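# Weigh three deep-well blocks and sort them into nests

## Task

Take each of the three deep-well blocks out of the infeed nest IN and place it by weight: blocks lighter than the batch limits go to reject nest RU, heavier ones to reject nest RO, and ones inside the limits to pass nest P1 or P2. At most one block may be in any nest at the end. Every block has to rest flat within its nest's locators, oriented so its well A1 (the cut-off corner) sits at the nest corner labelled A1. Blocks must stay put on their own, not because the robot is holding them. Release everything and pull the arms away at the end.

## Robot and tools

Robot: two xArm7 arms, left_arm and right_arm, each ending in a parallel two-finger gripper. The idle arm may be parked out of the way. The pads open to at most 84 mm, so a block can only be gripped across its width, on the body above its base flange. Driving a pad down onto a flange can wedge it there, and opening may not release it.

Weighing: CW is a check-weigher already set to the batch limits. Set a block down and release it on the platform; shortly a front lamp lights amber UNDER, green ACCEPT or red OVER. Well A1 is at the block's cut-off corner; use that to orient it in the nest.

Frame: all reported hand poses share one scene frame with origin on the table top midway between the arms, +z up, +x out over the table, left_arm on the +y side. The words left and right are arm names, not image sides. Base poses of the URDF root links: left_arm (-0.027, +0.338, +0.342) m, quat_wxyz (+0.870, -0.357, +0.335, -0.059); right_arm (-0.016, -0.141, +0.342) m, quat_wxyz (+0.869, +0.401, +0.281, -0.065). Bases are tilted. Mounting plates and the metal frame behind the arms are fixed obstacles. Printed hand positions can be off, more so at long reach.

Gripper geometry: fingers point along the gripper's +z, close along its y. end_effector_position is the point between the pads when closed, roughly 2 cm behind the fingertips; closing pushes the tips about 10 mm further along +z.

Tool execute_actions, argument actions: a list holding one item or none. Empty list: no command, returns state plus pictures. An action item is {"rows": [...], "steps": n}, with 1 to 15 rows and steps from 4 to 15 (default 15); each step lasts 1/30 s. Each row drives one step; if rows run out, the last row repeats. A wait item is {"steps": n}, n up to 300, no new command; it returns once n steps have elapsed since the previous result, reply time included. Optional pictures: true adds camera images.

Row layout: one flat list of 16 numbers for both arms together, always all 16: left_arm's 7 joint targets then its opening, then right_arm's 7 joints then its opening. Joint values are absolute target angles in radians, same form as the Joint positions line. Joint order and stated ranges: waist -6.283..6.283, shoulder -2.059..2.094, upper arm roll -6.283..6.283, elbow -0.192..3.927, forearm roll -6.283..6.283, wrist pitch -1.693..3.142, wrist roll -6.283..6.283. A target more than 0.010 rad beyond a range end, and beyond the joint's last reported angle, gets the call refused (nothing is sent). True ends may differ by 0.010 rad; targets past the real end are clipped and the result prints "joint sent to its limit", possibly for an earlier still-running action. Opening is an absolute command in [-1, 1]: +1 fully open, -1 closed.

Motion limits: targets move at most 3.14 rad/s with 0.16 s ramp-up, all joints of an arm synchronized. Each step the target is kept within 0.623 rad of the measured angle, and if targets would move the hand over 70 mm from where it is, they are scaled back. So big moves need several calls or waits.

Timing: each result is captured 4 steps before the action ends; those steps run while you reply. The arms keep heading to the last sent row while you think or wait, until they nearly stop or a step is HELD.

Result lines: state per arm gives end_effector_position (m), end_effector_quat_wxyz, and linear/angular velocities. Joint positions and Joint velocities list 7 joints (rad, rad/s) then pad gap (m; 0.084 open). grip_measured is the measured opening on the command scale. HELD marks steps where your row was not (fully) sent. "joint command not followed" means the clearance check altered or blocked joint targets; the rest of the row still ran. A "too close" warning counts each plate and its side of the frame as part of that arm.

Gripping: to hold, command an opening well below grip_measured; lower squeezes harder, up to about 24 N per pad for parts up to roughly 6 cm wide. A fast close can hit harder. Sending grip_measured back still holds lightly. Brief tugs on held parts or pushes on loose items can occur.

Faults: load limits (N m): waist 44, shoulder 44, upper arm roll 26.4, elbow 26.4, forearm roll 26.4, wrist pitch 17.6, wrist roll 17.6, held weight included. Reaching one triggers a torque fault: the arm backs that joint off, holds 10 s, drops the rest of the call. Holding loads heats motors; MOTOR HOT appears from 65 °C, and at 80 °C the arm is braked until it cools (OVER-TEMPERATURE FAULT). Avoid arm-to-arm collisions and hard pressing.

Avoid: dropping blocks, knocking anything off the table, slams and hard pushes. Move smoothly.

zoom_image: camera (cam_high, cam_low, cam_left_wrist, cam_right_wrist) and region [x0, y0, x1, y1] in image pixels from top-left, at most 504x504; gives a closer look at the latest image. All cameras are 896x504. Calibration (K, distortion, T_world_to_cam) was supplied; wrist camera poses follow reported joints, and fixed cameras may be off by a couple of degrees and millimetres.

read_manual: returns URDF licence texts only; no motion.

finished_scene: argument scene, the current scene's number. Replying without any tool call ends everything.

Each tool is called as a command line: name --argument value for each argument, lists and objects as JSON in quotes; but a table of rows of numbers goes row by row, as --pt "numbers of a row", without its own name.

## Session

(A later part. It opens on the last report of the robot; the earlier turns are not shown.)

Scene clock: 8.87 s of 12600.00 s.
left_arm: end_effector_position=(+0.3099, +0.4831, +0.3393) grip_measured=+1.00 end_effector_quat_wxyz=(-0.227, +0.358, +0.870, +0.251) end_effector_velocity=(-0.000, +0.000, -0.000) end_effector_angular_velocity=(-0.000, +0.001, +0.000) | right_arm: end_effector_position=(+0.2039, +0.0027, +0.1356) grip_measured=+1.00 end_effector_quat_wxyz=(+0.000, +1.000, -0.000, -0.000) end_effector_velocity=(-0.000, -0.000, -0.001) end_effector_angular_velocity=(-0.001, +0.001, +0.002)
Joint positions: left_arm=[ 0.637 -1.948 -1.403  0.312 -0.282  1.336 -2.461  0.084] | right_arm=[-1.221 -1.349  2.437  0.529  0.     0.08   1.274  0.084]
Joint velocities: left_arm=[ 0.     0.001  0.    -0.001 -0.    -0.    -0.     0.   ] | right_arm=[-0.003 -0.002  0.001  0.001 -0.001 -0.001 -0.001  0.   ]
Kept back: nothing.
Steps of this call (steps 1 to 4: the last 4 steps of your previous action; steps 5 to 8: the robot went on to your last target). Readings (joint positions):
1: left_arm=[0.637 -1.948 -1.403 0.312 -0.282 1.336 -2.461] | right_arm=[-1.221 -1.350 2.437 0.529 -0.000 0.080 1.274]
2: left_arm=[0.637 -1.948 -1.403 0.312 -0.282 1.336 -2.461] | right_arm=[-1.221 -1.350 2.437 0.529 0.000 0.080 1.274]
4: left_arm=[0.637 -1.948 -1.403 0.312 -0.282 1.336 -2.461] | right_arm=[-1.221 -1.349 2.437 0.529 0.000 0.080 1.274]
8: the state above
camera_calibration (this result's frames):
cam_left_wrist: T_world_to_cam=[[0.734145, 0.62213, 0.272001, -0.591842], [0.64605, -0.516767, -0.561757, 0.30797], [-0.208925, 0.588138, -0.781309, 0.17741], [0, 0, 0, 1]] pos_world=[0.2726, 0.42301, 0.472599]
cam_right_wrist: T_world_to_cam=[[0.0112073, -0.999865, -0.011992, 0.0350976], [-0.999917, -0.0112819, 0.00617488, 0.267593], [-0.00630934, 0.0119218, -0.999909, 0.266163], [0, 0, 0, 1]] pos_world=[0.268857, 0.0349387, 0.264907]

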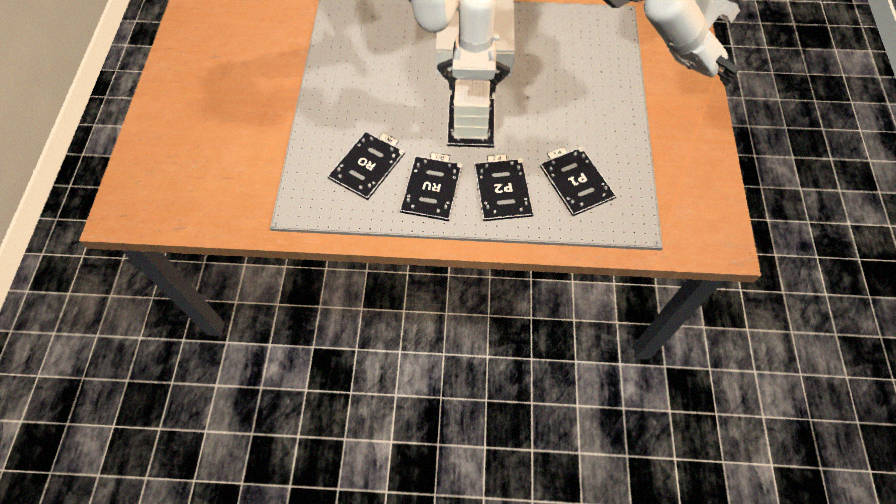

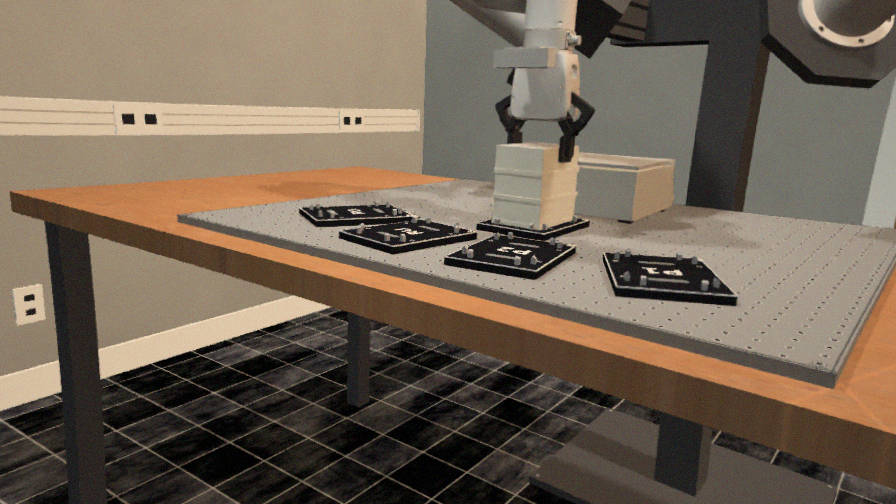

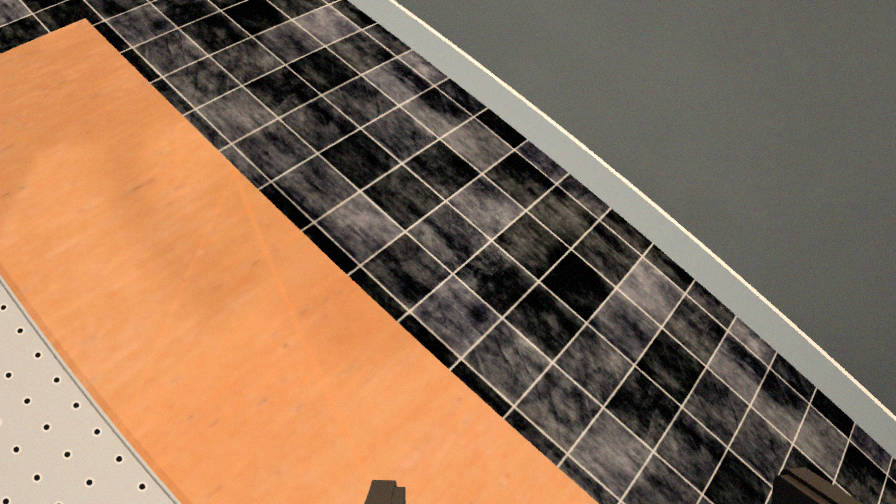

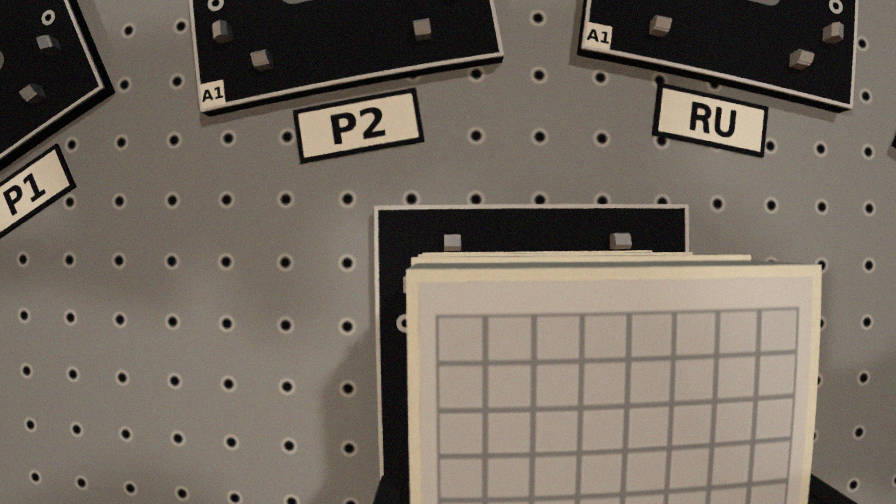

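execute_actions --actions '[{"rows":[[0.637,-1.948,-1.403,0.312,-0.282,1.336,-2.461,1,-1.221,-1.3497,2.4371,0.5291,0,0.0796,1.274,0.3]]}]'

execute_actions --actions '[{"rows":[[0.637,-1.948,-1.403,0.312,-0.282,1.336,-2.461,1,-1.0142,-1.1348,2.3745,0.481,0,0.3218,1.2788,0.3]]}]'

execute_actions --actions '[{"rows":[[0.637,-1.948,-1.403,0.312,-0.282,1.336,-2.461,1,-0.9333,-1.2819,2.9818,0.6446,0,0.3824,1.9275,0.3]]}]'

execute_actions --actions '[{"steps":20}]' --pictures true

Scene clock: 9.73 s of 12600.00 s.
left_arm: end_effector_position=(+0.3099, +0.4831, +0.3393) grip_measured=+1.00 end_effector_quat_wxyz=(-0.227, +0.358, +0.870, +0.251) end_effector_velocity=(+0.000, -0.000, +0.000) end_effector_angular_velocity=(-0.001, -0.002, +0.001) | right_arm: end_effector_position=(+0.2039, +0.0029, +0.1355) grip_measured=+0.97 end_effector_quat_wxyz=(-0.000, +1.000, -0.000, -0.000) end_effector_velocity=(-0.000, +0.000, +0.000) end_effector_angular_velocity=(+0.001, -0.001, -0.000)
Joint positions: left_arm=[ 0.637 -1.948 -1.403  0.312 -0.282  1.336 -2.461  0.084] | right_arm=[-1.221 -1.35   2.437  0.529 -0.     0.08   1.274  0.083]
Joint velocities: left_arm=[ 0.    -0.001  0.002  0.     0.    -0.    -0.    -0.   ] | right_arm=[ 0.001 -0.     0.001 -0.     0.001 -0.     0.001  0.   ]
Steps of this call (steps 1 to 15: the robot went on to your last target; steps 16 to 26: the first 11 steps of this action). Readings (joint positions):
16: left_arm=[0.637 -1.948 -1.403 0.312 -0.282 1.336 -2.461] | right_arm=[-1.221 -1.350 2.437 0.529 -0.000 0.080 1.274]
17: left_arm=[0.637 -1.948 -1.403 0.312 -0.282 1.336 -2.461] | right_arm=[-1.221 -1.350 2.437 0.529 -0.000 0.080 1.274]
19: left_arm=[0.637 -1.948 -1.403 0.312 -0.282 1.336 -2.461] | right_arm=[-1.221 -1.350 2.437 0.529 -0.000 0.080 1.274]
23: left_arm=[0.637 -1.948 -1.403 0.312 -0.282 1.336 -2.461] | right_arm=[-1.221 -1.350 2.437 0.529 -0.000 0.080 1.274]
26: the state above

Scene clock: 10.23 s of 12600.00 s.
left_arm: end_effector_position=(+0.3099, +0.4831, +0.3393) grip_measured=+1.00 end_effector_quat_wxyz=(-0.227, +0.358, +0.870, +0.251) end_effector_velocity=(-0.001, +0.000, +0.000) end_effector_angular_velocity=(+0.001, +0.001, +0.002) | right_arm: end_effector_position=(+0.2025, +0.0055, +0.2109) grip_measured=+0.96 end_effector_quat_wxyz=(-0.002, +1.000, +0.001, +0.000) end_effector_velocity=(-0.009, -0.085, -0.053) end_effector_angular_velocity=(-0.210, +0.054, -0.038)
Joint positions: left_arm=[ 0.637 -1.948 -1.403  0.312 -0.282  1.336 -2.461  0.084] | right_arm=[-1.013 -1.134  2.375  0.482 -0.     0.32   1.279  0.083]
Joint velocities: left_arm=[-0.    -0.001  0.    -0.    -0.     0.002 -0.    -0.   ] | right_arm=[-0.05  -0.052 -0.016 -0.095  0.002  0.054  0.    -0.   ]
Steps of this call (steps 1 to 4: the last 4 steps of your previous action; steps 5 to 15: the first 11 steps of this action). Readings (joint positions):
5: left_arm=[0.637 -1.948 -1.403 0.312 -0.282 1.336 -2.461] | right_arm=[-1.220 -1.349 2.437 0.529 -0.000 0.081 1.274]
6: left_arm=[0.637 -1.948 -1.403 0.312 -0.282 1.336 -2.461] | right_arm=[-1.214 -1.342 2.435 0.527 -0.000 0.092 1.274]
8: left_arm=[0.637 -1.948 -1.403 0.312 -0.282 1.336 -2.461] | right_arm=[-1.156 -1.282 2.416 0.508 -0.000 0.167 1.276]
12: left_arm=[0.637 -1.948 -1.403 0.312 -0.282 1.336 -2.461] | right_arm=[-1.017 -1.137 2.377 0.490 -0.000 0.307 1.279]
15: the state above

Scene clock: 10.73 s of 12600.00 s.
left_arm: end_effector_position=(+0.3099, +0.4831, +0.3393) grip_measured=+1.00 end_effector_quat_wxyz=(-0.227, +0.358, +0.870, +0.251) end_effector_velocity=(-0.000, -0.000, -0.000) end_effector_angular_velocity=(-0.000, +0.002, -0.000) | right_arm: end_effector_position=(+0.0563, +0.0489, +0.2133) grip_measured=+0.96 end_effector_quat_wxyz=(-0.005, +1.000, +0.003, +0.007) end_effector_velocity=(-0.538, +0.028, -0.008) end_effector_angular_velocity=(-0.006, +0.040, +0.009)
Joint positions: left_arm=[ 0.637 -1.948 -1.403  0.312 -0.282  1.336 -2.461  0.084] | right_arm=[-0.963 -1.23   2.761  0.586 -0.     0.36   1.688  0.083]
Joint velocities: left_arm=[-0.     0.001 -0.001  0.001 -0.     0.002  0.     0.   ] | right_arm=[ 0.175 -0.294  1.263  0.336 -0.001  0.125  1.338 -0.   ]
Steps of this call (steps 1 to 4: the last 4 steps of your previous action; steps 5 to 15: the first 11 steps of this action). Readings (joint positions):
5: left_arm=[0.637 -1.948 -1.403 0.312 -0.282 1.336 -2.461] | right_arm=[-1.016 -1.137 2.375 0.480 0.000 0.322 1.280]
6: left_arm=[0.637 -1.948 -1.403 0.312 -0.282 1.336 -2.461] | right_arm=[-1.015 -1.140 2.382 0.483 0.000 0.323 1.291]
8: left_arm=[0.637 -1.948 -1.403 0.312 -0.282 1.336 -2.461] | right_arm=[-1.008 -1.158 2.444 0.500 0.001 0.330 1.362]
12: left_arm=[0.637 -1.948 -1.403 0.312 -0.282 1.336 -2.461] | right_arm=[-0.981 -1.200 2.633 0.552 -0.000 0.347 1.552]
15: the state above

Scene clock: 11.40 s of 12600.00 s.
left_arm: end_effector_position=(+0.3099, +0.4831, +0.3393) grip_measured=+1.00 end_effector_quat_wxyz=(-0.227, +0.358, +0.870, +0.251) end_effector_velocity=(+0.000, +0.000, -0.000) end_effector_angular_velocity=(+0.000, -0.001, -0.000) | right_arm: end_effector_position=(-0.0401, +0.0403, +0.2103) grip_measured=+0.96 end_effector_quat_wxyz=(+0.000, +1.000, -0.000, -0.000) end_effector_velocity=(-0.002, -0.000, +0.000) end_effector_angular_velocity=(+0.001, -0.000, +0.005)
Joint positions: left_arm=[ 0.637 -1.948 -1.403  0.312 -0.282  1.336 -2.461  0.084] | right_arm=[-0.934 -1.282  2.981  0.644  0.     0.382  1.927  0.083]
Joint velocities: left_arm=[ 0.    -0.    -0.    -0.001  0.    -0.002  0.     0.   ] | right_arm=[ 0.002 -0.     0.004  0.001 -0.     0.     0.    -0.   ]
Kept back: nothing.
Steps of this call (steps 1 to 4: the last 4 steps of your previous action; steps 5 to 20: the robot went on to your last target). Readings (joint positions):
1: left_arm=[0.637 -1.948 -1.403 0.312 -0.282 1.336 -2.461] | right_arm=[-0.958 -1.240 2.803 0.597 -0.000 0.364 1.733]
2: left_arm=[0.637 -1.948 -1.403 0.312 -0.282 1.336 -2.461] | right_arm=[-0.952 -1.250 2.844 0.608 -0.000 0.368 1.777]
4: left_arm=[0.637 -1.948 -1.403 0.312 -0.282 1.336 -2.461] | right_arm=[-0.941 -1.268 2.923 0.629 -0.000 0.376 1.861]
8: left_arm=[0.637 -1.948 -1.403 0.312 -0.282 1.336 -2.461] | right_arm=[-0.932 -1.282 2.983 0.643 -0.000 0.382 1.924]
20: the state above
camera_calibration (this result's frames):
cam_left_wrist: T_world_to_cam=[[0.734146, 0.62213, 0.272001, -0.591842], [0.64605, -0.516767, -0.561757, 0.30797], [-0.208925, 0.588138, -0.781309, 0.17741], [0, 0, 0, 1]] pos_world=[0.2726, 0.42301, 0.472599]
cam_right_wrist: T_world_to_cam=[[0.0107908, -0.999869, -0.0120608, 0.0763539], [-0.999923, -0.0108642, 0.00603305, 0.0235675], [-0.00616329, 0.0119947, -0.999909, 0.338906], [0, 0, 0, 1]] pos_world=[0.0248306, 0.0725349, 0.339654]

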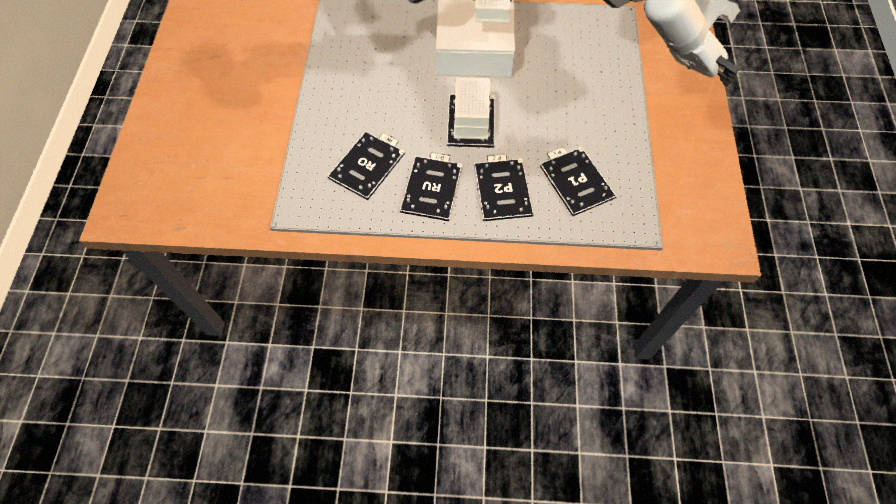

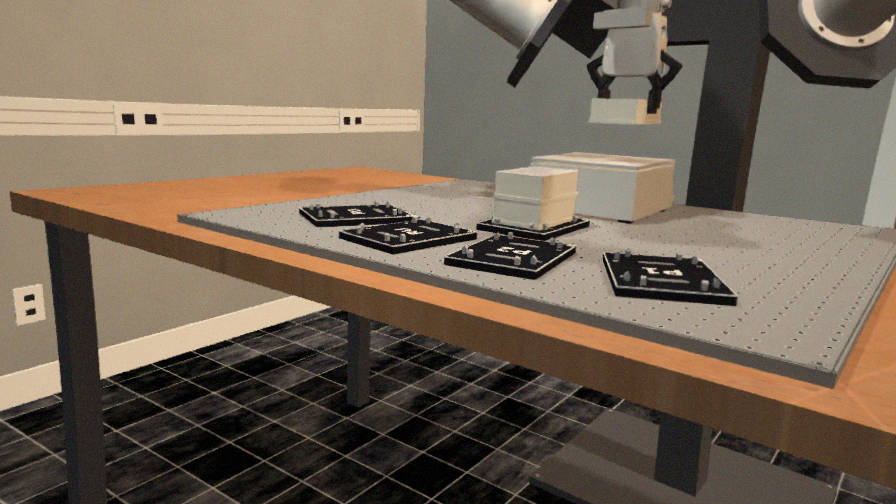

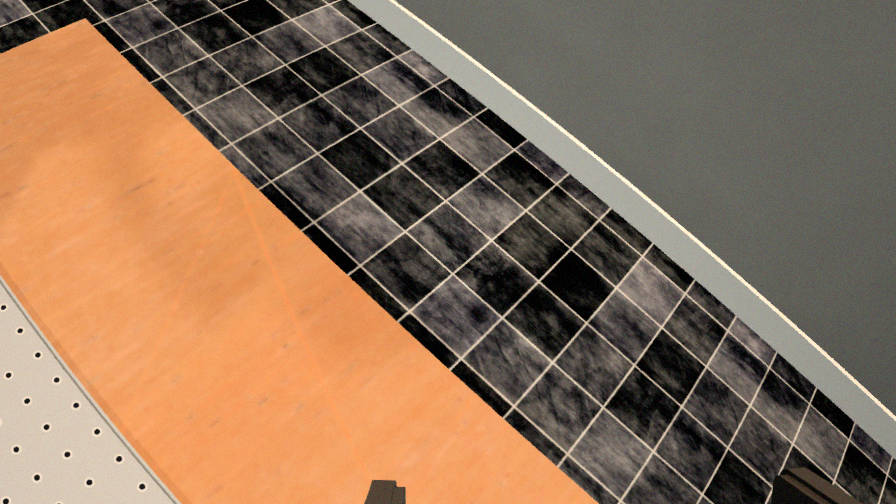

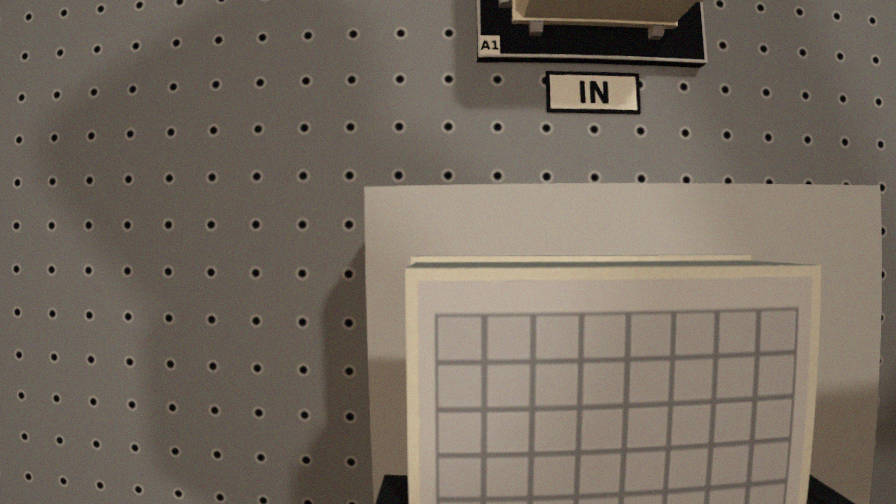

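execute_actions --actions '[{"rows":[[0.637,-1.948,-1.403,0.312,-0.282,1.336,-2.461,1,-0.9652,-1.48,2.9878,0.6772,0,0.2143,1.9275,0.3]]}]'

execute_actions --actions '[{"steps":10}]' --pictures true

zoom_image --camera "cam_low" --region '[520, 90, 700, 230]'

Scene clock: 12.23 s of 12600.00 s.
left_arm: end_effector_position=(+0.3099, +0.4831, +0.3393) grip_measured=+1.00 end_effector_quat_wxyz=(-0.227, +0.358, +0.870, +0.251) end_effector_velocity=(-0.000, +0.000, -0.000) end_effector_angular_velocity=(+0.000, +0.000, +0.001) | right_arm: end_effector_position=(-0.0404, +0.0403, +0.2103) grip_measured=+0.96 end_effector_quat_wxyz=(-0.000, +1.000, +0.000, -0.000) end_effector_velocity=(-0.000, -0.000, -0.000) end_effector_angular_velocity=(-0.001, +0.001, -0.001)
Joint positions: left_arm=[ 0.637 -1.948 -1.403  0.312 -0.282  1.336 -2.461  0.084] | right_arm=[-0.933 -1.282  2.982  0.645  0.     0.382  1.927  0.083]
Joint velocities: left_arm=[ 0.  0.  0. -0.  0.  0. -0.  0.] | right_arm=[-0.001 -0.     0.     0.     0.     0.     0.     0.   ]
Kept back: nothing.
A step of this action was HELD (marked below), so the last 4 steps of it were dropped. An arm can still carry out its HELD step.
Steps of this call (steps 1 to 14: the robot went on to your last target; steps 15 to 25: the first 11 steps of this action). Readings (joint positions):
15: left_arm=[0.637 -1.948 -1.403 0.312 -0.282 1.336 -2.461] | right_arm=[-0.933 -1.282 2.982 0.645 0.000 0.382 1.927] HELD
16: left_arm=[0.637 -1.948 -1.403 0.312 -0.282 1.336 -2.461] | right_arm=[-0.933 -1.282 2.982 0.645 0.000 0.382 1.927] HELD
17: left_arm=[0.637 -1.948 -1.403 0.312 -0.282 1.336 -2.461] | right_arm=[-0.933 -1.282 2.982 0.645 0.000 0.382 1.927] HELD
18: left_arm=[0.637 -1.948 -1.403 0.312 -0.282 1.336 -2.461] | right_arm=[-0.933 -1.282 2.982 0.645 0.000 0.382 1.927] HELD
19: left_arm=[0.637 -1.948 -1.403 0.312 -0.282 1.336 -2.461] | right_arm=[-0.933 -1.282 2.982 0.645 0.000 0.382 1.927] HELD
20: left_arm=[0.637 -1.948 -1.403 0.312 -0.282 1.336 -2.461] | right_arm=[-0.933 -1.282 2.982 0.645 0.000 0.382 1.927] HELD
21: left_arm=[0.637 -1.948 -1.403 0.312 -0.282 1.336 -2.461] | right_arm=[-0.933 -1.282 2.982 0.645 0.000 0.382 1.927] HELD
22: left_arm=[0.637 -1.948 -1.403 0.312 -0.282 1.336 -2.461] | right_arm=[-0.933 -1.282 2.982 0.645 0.000 0.382 1.927] HELD
23: left_arm=[0.637 -1.948 -1.403 0.312 -0.282 1.336 -2.461] | right_arm=[-0.933 -1.282 2.982 0.645 0.000 0.382 1.927] HELD
24: left_arm=[0.637 -1.948 -1.403 0.312 -0.282 1.336 -2.461] | right_arm=[-0.933 -1.282 2.982 0.645 0.000 0.382 1.927] HELD
25: the state above HELD
joint command not followed: on one or more control steps a check withheld the commanded joint targets of the right arm, and it was not sent them on those steps. On the call's last step the targets were still withheld.
cause: the commanded joint targets would bring two parts of the arm too close to each other (joints 1 (waist) to 5 (forearm roll) lie between them); next, command targets that bring no two parts of the arm closer together.

Scene clock: 12.57 s of 12600.00 s.
left_arm: end_effector_position=(+0.3099, +0.4831, +0.3393) grip_measured=+1.00 end_effector_quat_wxyz=(-0.227, +0.358, +0.870, +0.251) end_effector_velocity=(-0.000, +0.000, -0.000) end_effector_angular_velocity=(+0.001, +0.001, -0.001) | right_arm: end_effector_position=(-0.0404, +0.0403, +0.2103) grip_measured=+0.96 end_effector_quat_wxyz=(-0.000, +1.000, +0.000, -0.000) end_effector_velocity=(+0.000, -0.000, -0.000) end_effector_angular_velocity=(-0.000, +0.000, -0.001)
Joint positions: left_arm=[ 0.637 -1.948 -1.403  0.312 -0.282  1.336 -2.461  0.084] | right_arm=[-0.933 -1.282  2.982  0.645  0.     0.382  1.927  0.083]
Joint velocities: left_arm=[-0.     0.001 -0.001 -0.001  0.    -0.001  0.    -0.   ] | right_arm=[-0.     0.    -0.    -0.     0.001 -0.    -0.    -0.   ]
Kept back: nothing.
Steps of this call (steps 1 to 10: nothing new was sent). Readings (joint positions):
1: left_arm=[0.637 -1.948 -1.403 0.312 -0.282 1.336 -2.461] | right_arm=[-0.933 -1.282 2.982 0.645 0.000 0.382 1.927]
2: left_arm=[0.637 -1.948 -1.403 0.312 -0.282 1.336 -2.461] | right_arm=[-0.933 -1.282 2.982 0.645 0.000 0.382 1.927]
4: left_arm=[0.637 -1.948 -1.403 0.312 -0.282 1.336 -2.461] | right_arm=[-0.933 -1.282 2.982 0.645 0.000 0.382 1.927]
8: left_arm=[0.637 -1.948 -1.403 0.312 -0.282 1.336 -2.461] | right_arm=[-0.933 -1.282 2.982 0.645 0.000 0.382 1.927]
10: the state above
camera_calibration (this result's frames):
cam_left_wrist: T_world_to_cam=[[0.734146, 0.62213, 0.272001, -0.591842], [0.64605, -0.516767, -0.561757, 0.30797], [-0.208925, 0.588138, -0.781309, 0.17741], [0, 0, 0, 1]] pos_world=[0.2726, 0.42301, 0.472599]
cam_right_wrist: T_world_to_cam=[[0.0114691, -0.99986, -0.0121652, 0.0763726], [-0.999915, -0.0115431, 0.00603564, 0.023289], [-0.00617522, 0.012095, -0.999908, 0.338909], [0, 0, 0, 1]] pos_world=[0.0245039, 0.0725317, 0.339667]

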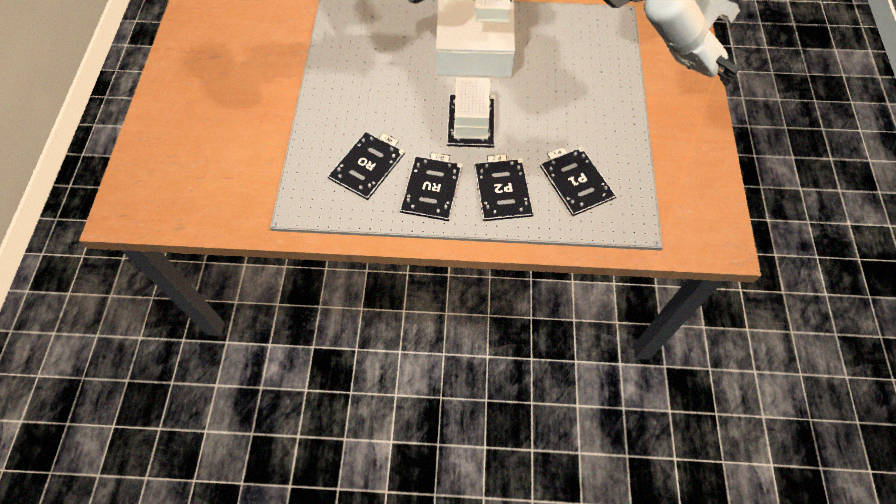

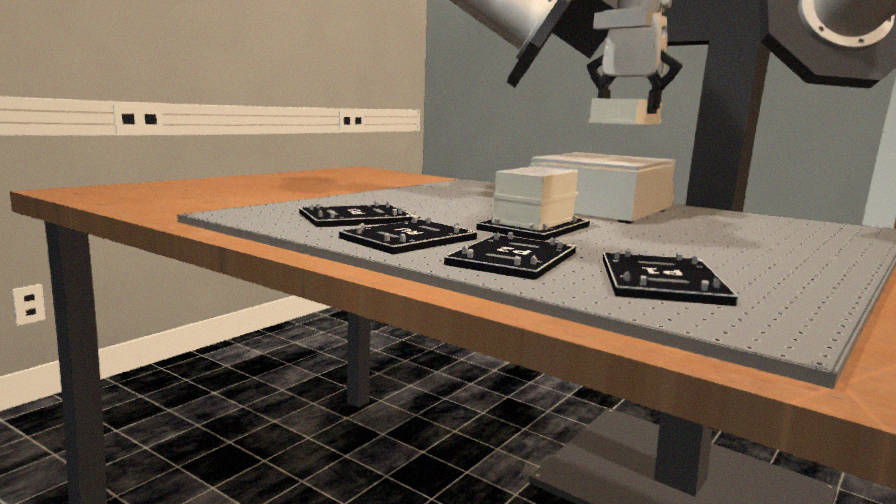

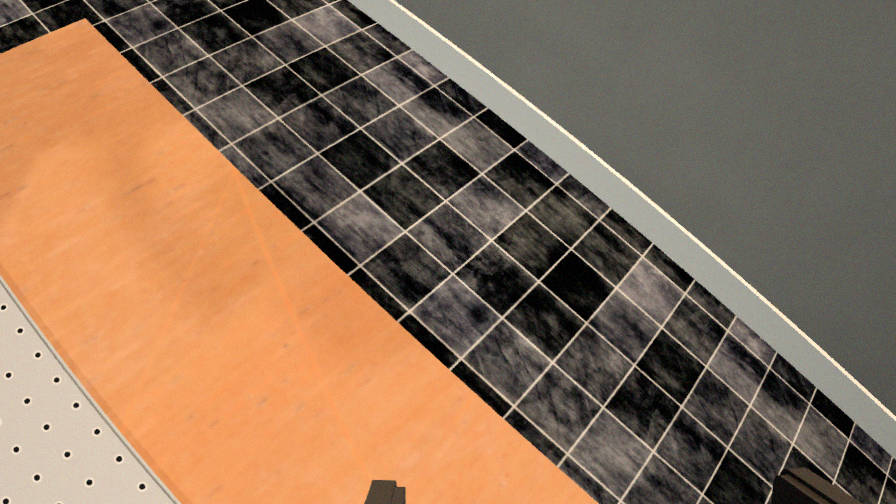

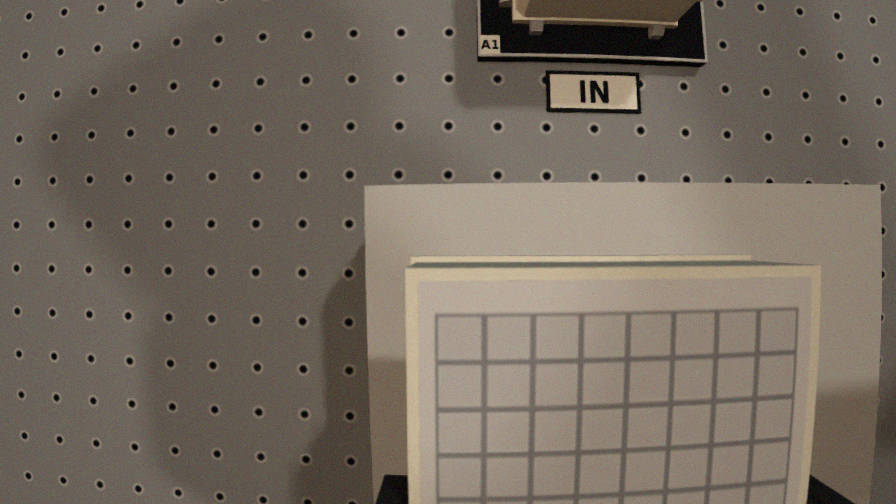

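Region (520, 90, 700, 230) of cam_low's 896x504 image, scaled by 2.800, with more detail than that image has.

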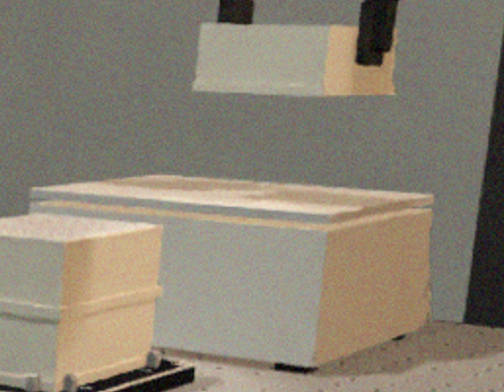

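execute_actions --actions '[{"rows":[[0.637,-1.948,-1.403,0.312,-0.282,1.336,-2.461,1,-0.995,-1.4907,2.9369,0.7118,0,0.2331,1.8676,0.3]]}]'

execute_actions --actions '[{"steps":10}]' --pictures true

zoom_image --camera "cam_low" --region '[520, 90, 700, 230]'

Scene clock: 13.33 s of 12600.00 s.
left_arm: end_effector_position=(+0.3099, +0.4831, +0.3393) grip_measured=+1.00 end_effector_quat_wxyz=(-0.227, +0.358, +0.870, +0.251) end_effector_velocity=(+0.000, +0.000, +0.000) end_effector_angular_velocity=(+0.000, -0.001, +0.001) | right_arm: end_effector_position=(-0.0404, +0.0403, +0.2103) grip_measured=+0.96 end_effector_quat_wxyz=(-0.000, +1.000, +0.000, -0.000) end_effector_velocity=(+0.000, -0.000, +0.000) end_effector_angular_velocity=(-0.000, +0.001, +0.000)
Joint positions: left_arm=[ 0.637 -1.948 -1.403  0.312 -0.282  1.336 -2.461  0.084] | right_arm=[-0.933 -1.282  2.982  0.645  0.     0.382  1.927  0.083]
Joint velocities: left_arm=[ 0.    -0.001  0.    -0.     0.    -0.     0.    -0.   ] | right_arm=[-0.001  0.    -0.    -0.    -0.    -0.    -0.001  0.   ]
Kept back: nothing.
A step of this action was HELD (marked below), so the last 4 steps of it were dropped. An arm can still carry out its HELD step.
Steps of this call (steps 1 to 12: nothing new was sent; steps 13 to 23: the first 11 steps of this action). Readings (joint positions):
13: left_arm=[0.637 -1.948 -1.403 0.312 -0.282 1.336 -2.461] | right_arm=[-0.933 -1.282 2.982 0.645 0.000 0.382 1.927] HELD
14: left_arm=[0.637 -1.948 -1.403 0.312 -0.282 1.336 -2.461] | right_arm=[-0.933 -1.282 2.982 0.645 0.000 0.382 1.927] HELD
15: left_arm=[0.637 -1.948 -1.403 0.312 -0.282 1.336 -2.461] | right_arm=[-0.933 -1.282 2.982 0.645 0.000 0.382 1.927] HELD
16: left_arm=[0.637 -1.948 -1.403 0.312 -0.282 1.336 -2.461] | right_arm=[-0.933 -1.282 2.982 0.645 0.000 0.382 1.927] HELD
17: left_arm=[0.637 -1.948 -1.403 0.312 -0.282 1.336 -2.461] | right_arm=[-0.933 -1.282 2.982 0.645 0.000 0.382 1.927] HELD
18: left_arm=[0.637 -1.948 -1.403 0.312 -0.282 1.336 -2.461] | right_arm=[-0.933 -1.282 2.982 0.645 0.000 0.382 1.927] HELD
19: left_arm=[0.637 -1.948 -1.403 0.312 -0.282 1.336 -2.461] | right_arm=[-0.933 -1.282 2.982 0.645 0.000 0.382 1.927] HELD
20: left_arm=[0.637 -1.948 -1.403 0.312 -0.282 1.336 -2.461] | right_arm=[-0.933 -1.282 2.982 0.645 0.000 0.382 1.927] HELD
21: left_arm=[0.637 -1.948 -1.403 0.312 -0.282 1.336 -2.461] | right_arm=[-0.933 -1.282 2.982 0.645 0.000 0.382 1.927] HELD
22: left_arm=[0.637 -1.948 -1.403 0.312 -0.282 1.336 -2.461] | right_arm=[-0.933 -1.282 2.982 0.645 0.000 0.382 1.927] HELD
23: the state above HELD
joint command not followed: on one or more control steps a check withheld the commanded joint targets of the right arm, and it was not sent them on those steps. On the call's last step the targets were still withheld.
cause: the commanded joint targets would bring two parts of the arm too close to each other (joints 1 (waist) to 6 (wrist pitch) lie between them); next, command targets that bring no two parts of the arm closer together.

Scene clock: 13.67 s of 12600.00 s.
left_arm: end_effector_position=(+0.3099, +0.4831, +0.3393) grip_measured=+1.00 end_effector_quat_wxyz=(-0.227, +0.358, +0.870, +0.251) end_effector_velocity=(+0.001, -0.000, +0.000) end_effector_angular_velocity=(+0.000, -0.003, -0.000) | right_arm: end_effector_position=(-0.0404, +0.0403, +0.2103) grip_measured=+0.96 end_effector_quat_wxyz=(-0.000, +1.000, +0.000, -0.000) end_effector_velocity=(+0.000, +0.000, +0.000) end_effector_angular_velocity=(+0.000, -0.001, -0.001)
Joint positions: left_arm=[ 0.637 -1.948 -1.403  0.312 -0.282  1.336 -2.461  0.084] | right_arm=[-0.933 -1.282  2.982  0.645  0.     0.382  1.927  0.083]
Joint velocities: left_arm=[-0.    -0.002  0.     0.001 -0.    -0.    -0.     0.   ] | right_arm=[ 0.     0.    -0.001 -0.    -0.001  0.     0.001  0.   ]
Kept back: nothing.
Steps of this call (steps 1 to 10: nothing new was sent). Readings (joint positions):
1: left_arm=[0.637 -1.948 -1.403 0.312 -0.282 1.336 -2.461] | right_arm=[-0.933 -1.282 2.982 0.645 0.000 0.382 1.927]
2: left_arm=[0.637 -1.948 -1.403 0.312 -0.282 1.336 -2.461] | right_arm=[-0.933 -1.282 2.982 0.645 0.000 0.382 1.927]
4: left_arm=[0.637 -1.948 -1.403 0.312 -0.282 1.336 -2.461] | right_arm=[-0.933 -1.282 2.982 0.645 0.000 0.382 1.927]
8: left_arm=[0.637 -1.948 -1.403 0.312 -0.282 1.336 -2.461] | right_arm=[-0.933 -1.282 2.982 0.645 0.000 0.382 1.927]
10: the state above
camera_calibration (this result's frames):
cam_left_wrist: T_world_to_cam=[[0.734145, 0.62213, 0.272001, -0.591842], [0.64605, -0.516767, -0.561757, 0.30797], [-0.208925, 0.588138, -0.781309, 0.17741], [0, 0, 0, 1]] pos_world=[0.2726, 0.42301, 0.472599]
cam_right_wrist: T_world_to_cam=[[0.0114696, -0.99986, -0.0121654, 0.0763727], [-0.999915, -0.0115436, 0.00603563, 0.0232888], [-0.00617522, 0.0120951, -0.999908, 0.338909], [0, 0, 0, 1]] pos_world=[0.0245037, 0.0725317, 0.339667]

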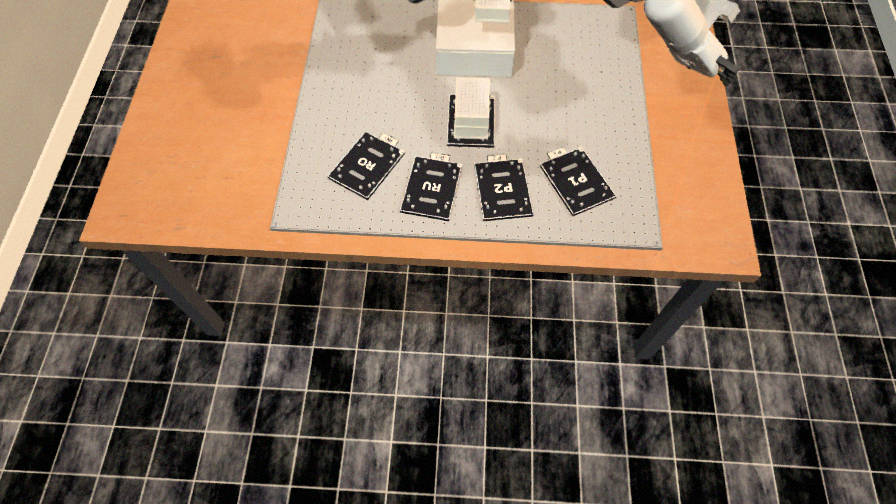

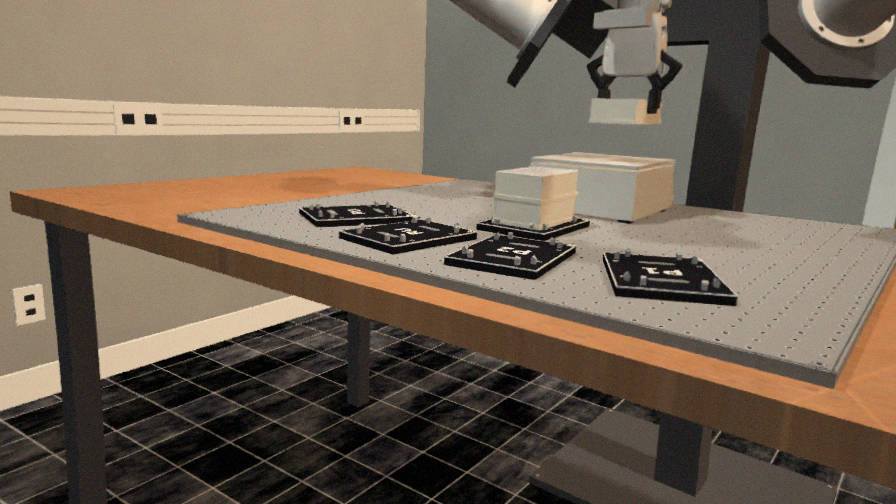

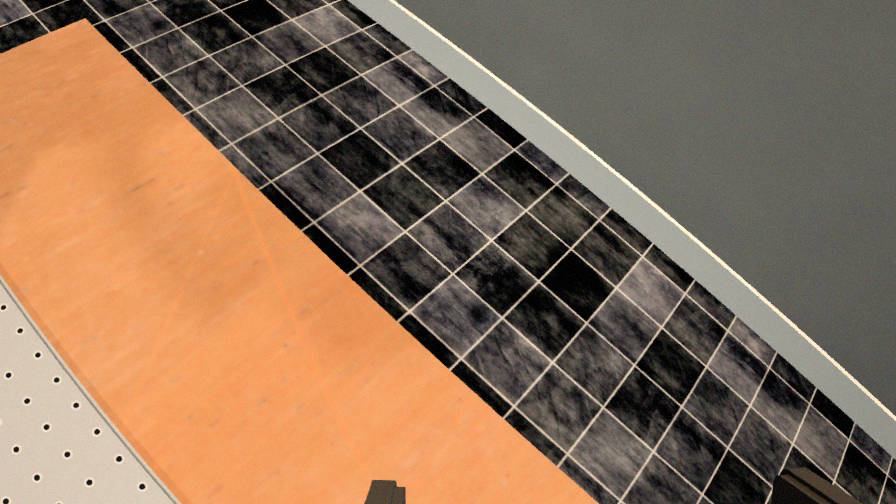

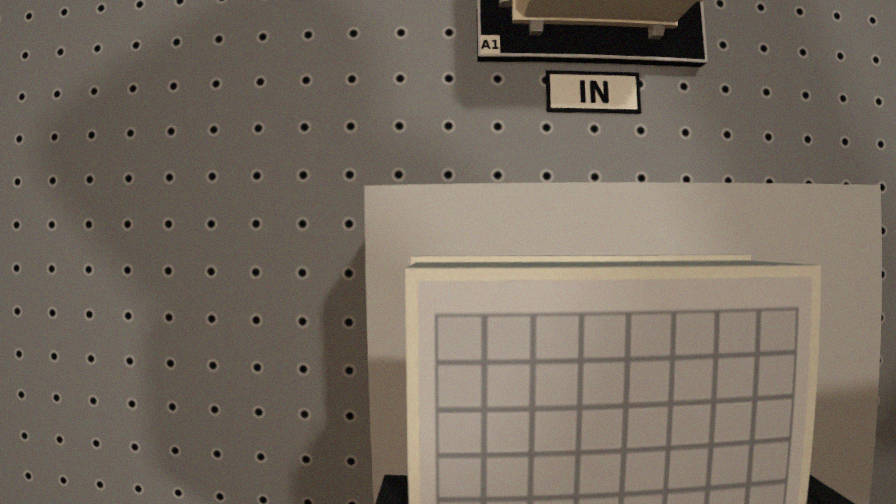

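Region (520, 90, 700, 230) of cam_low's 896x504 image, scaled by 2.800, with more detail than that image has.

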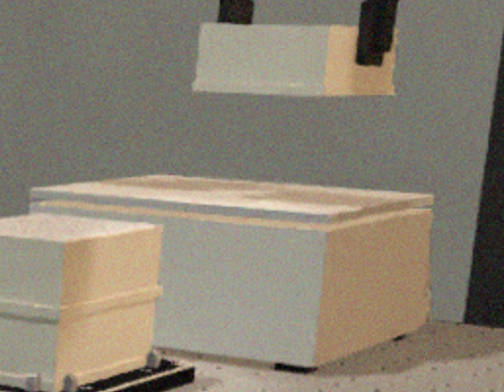

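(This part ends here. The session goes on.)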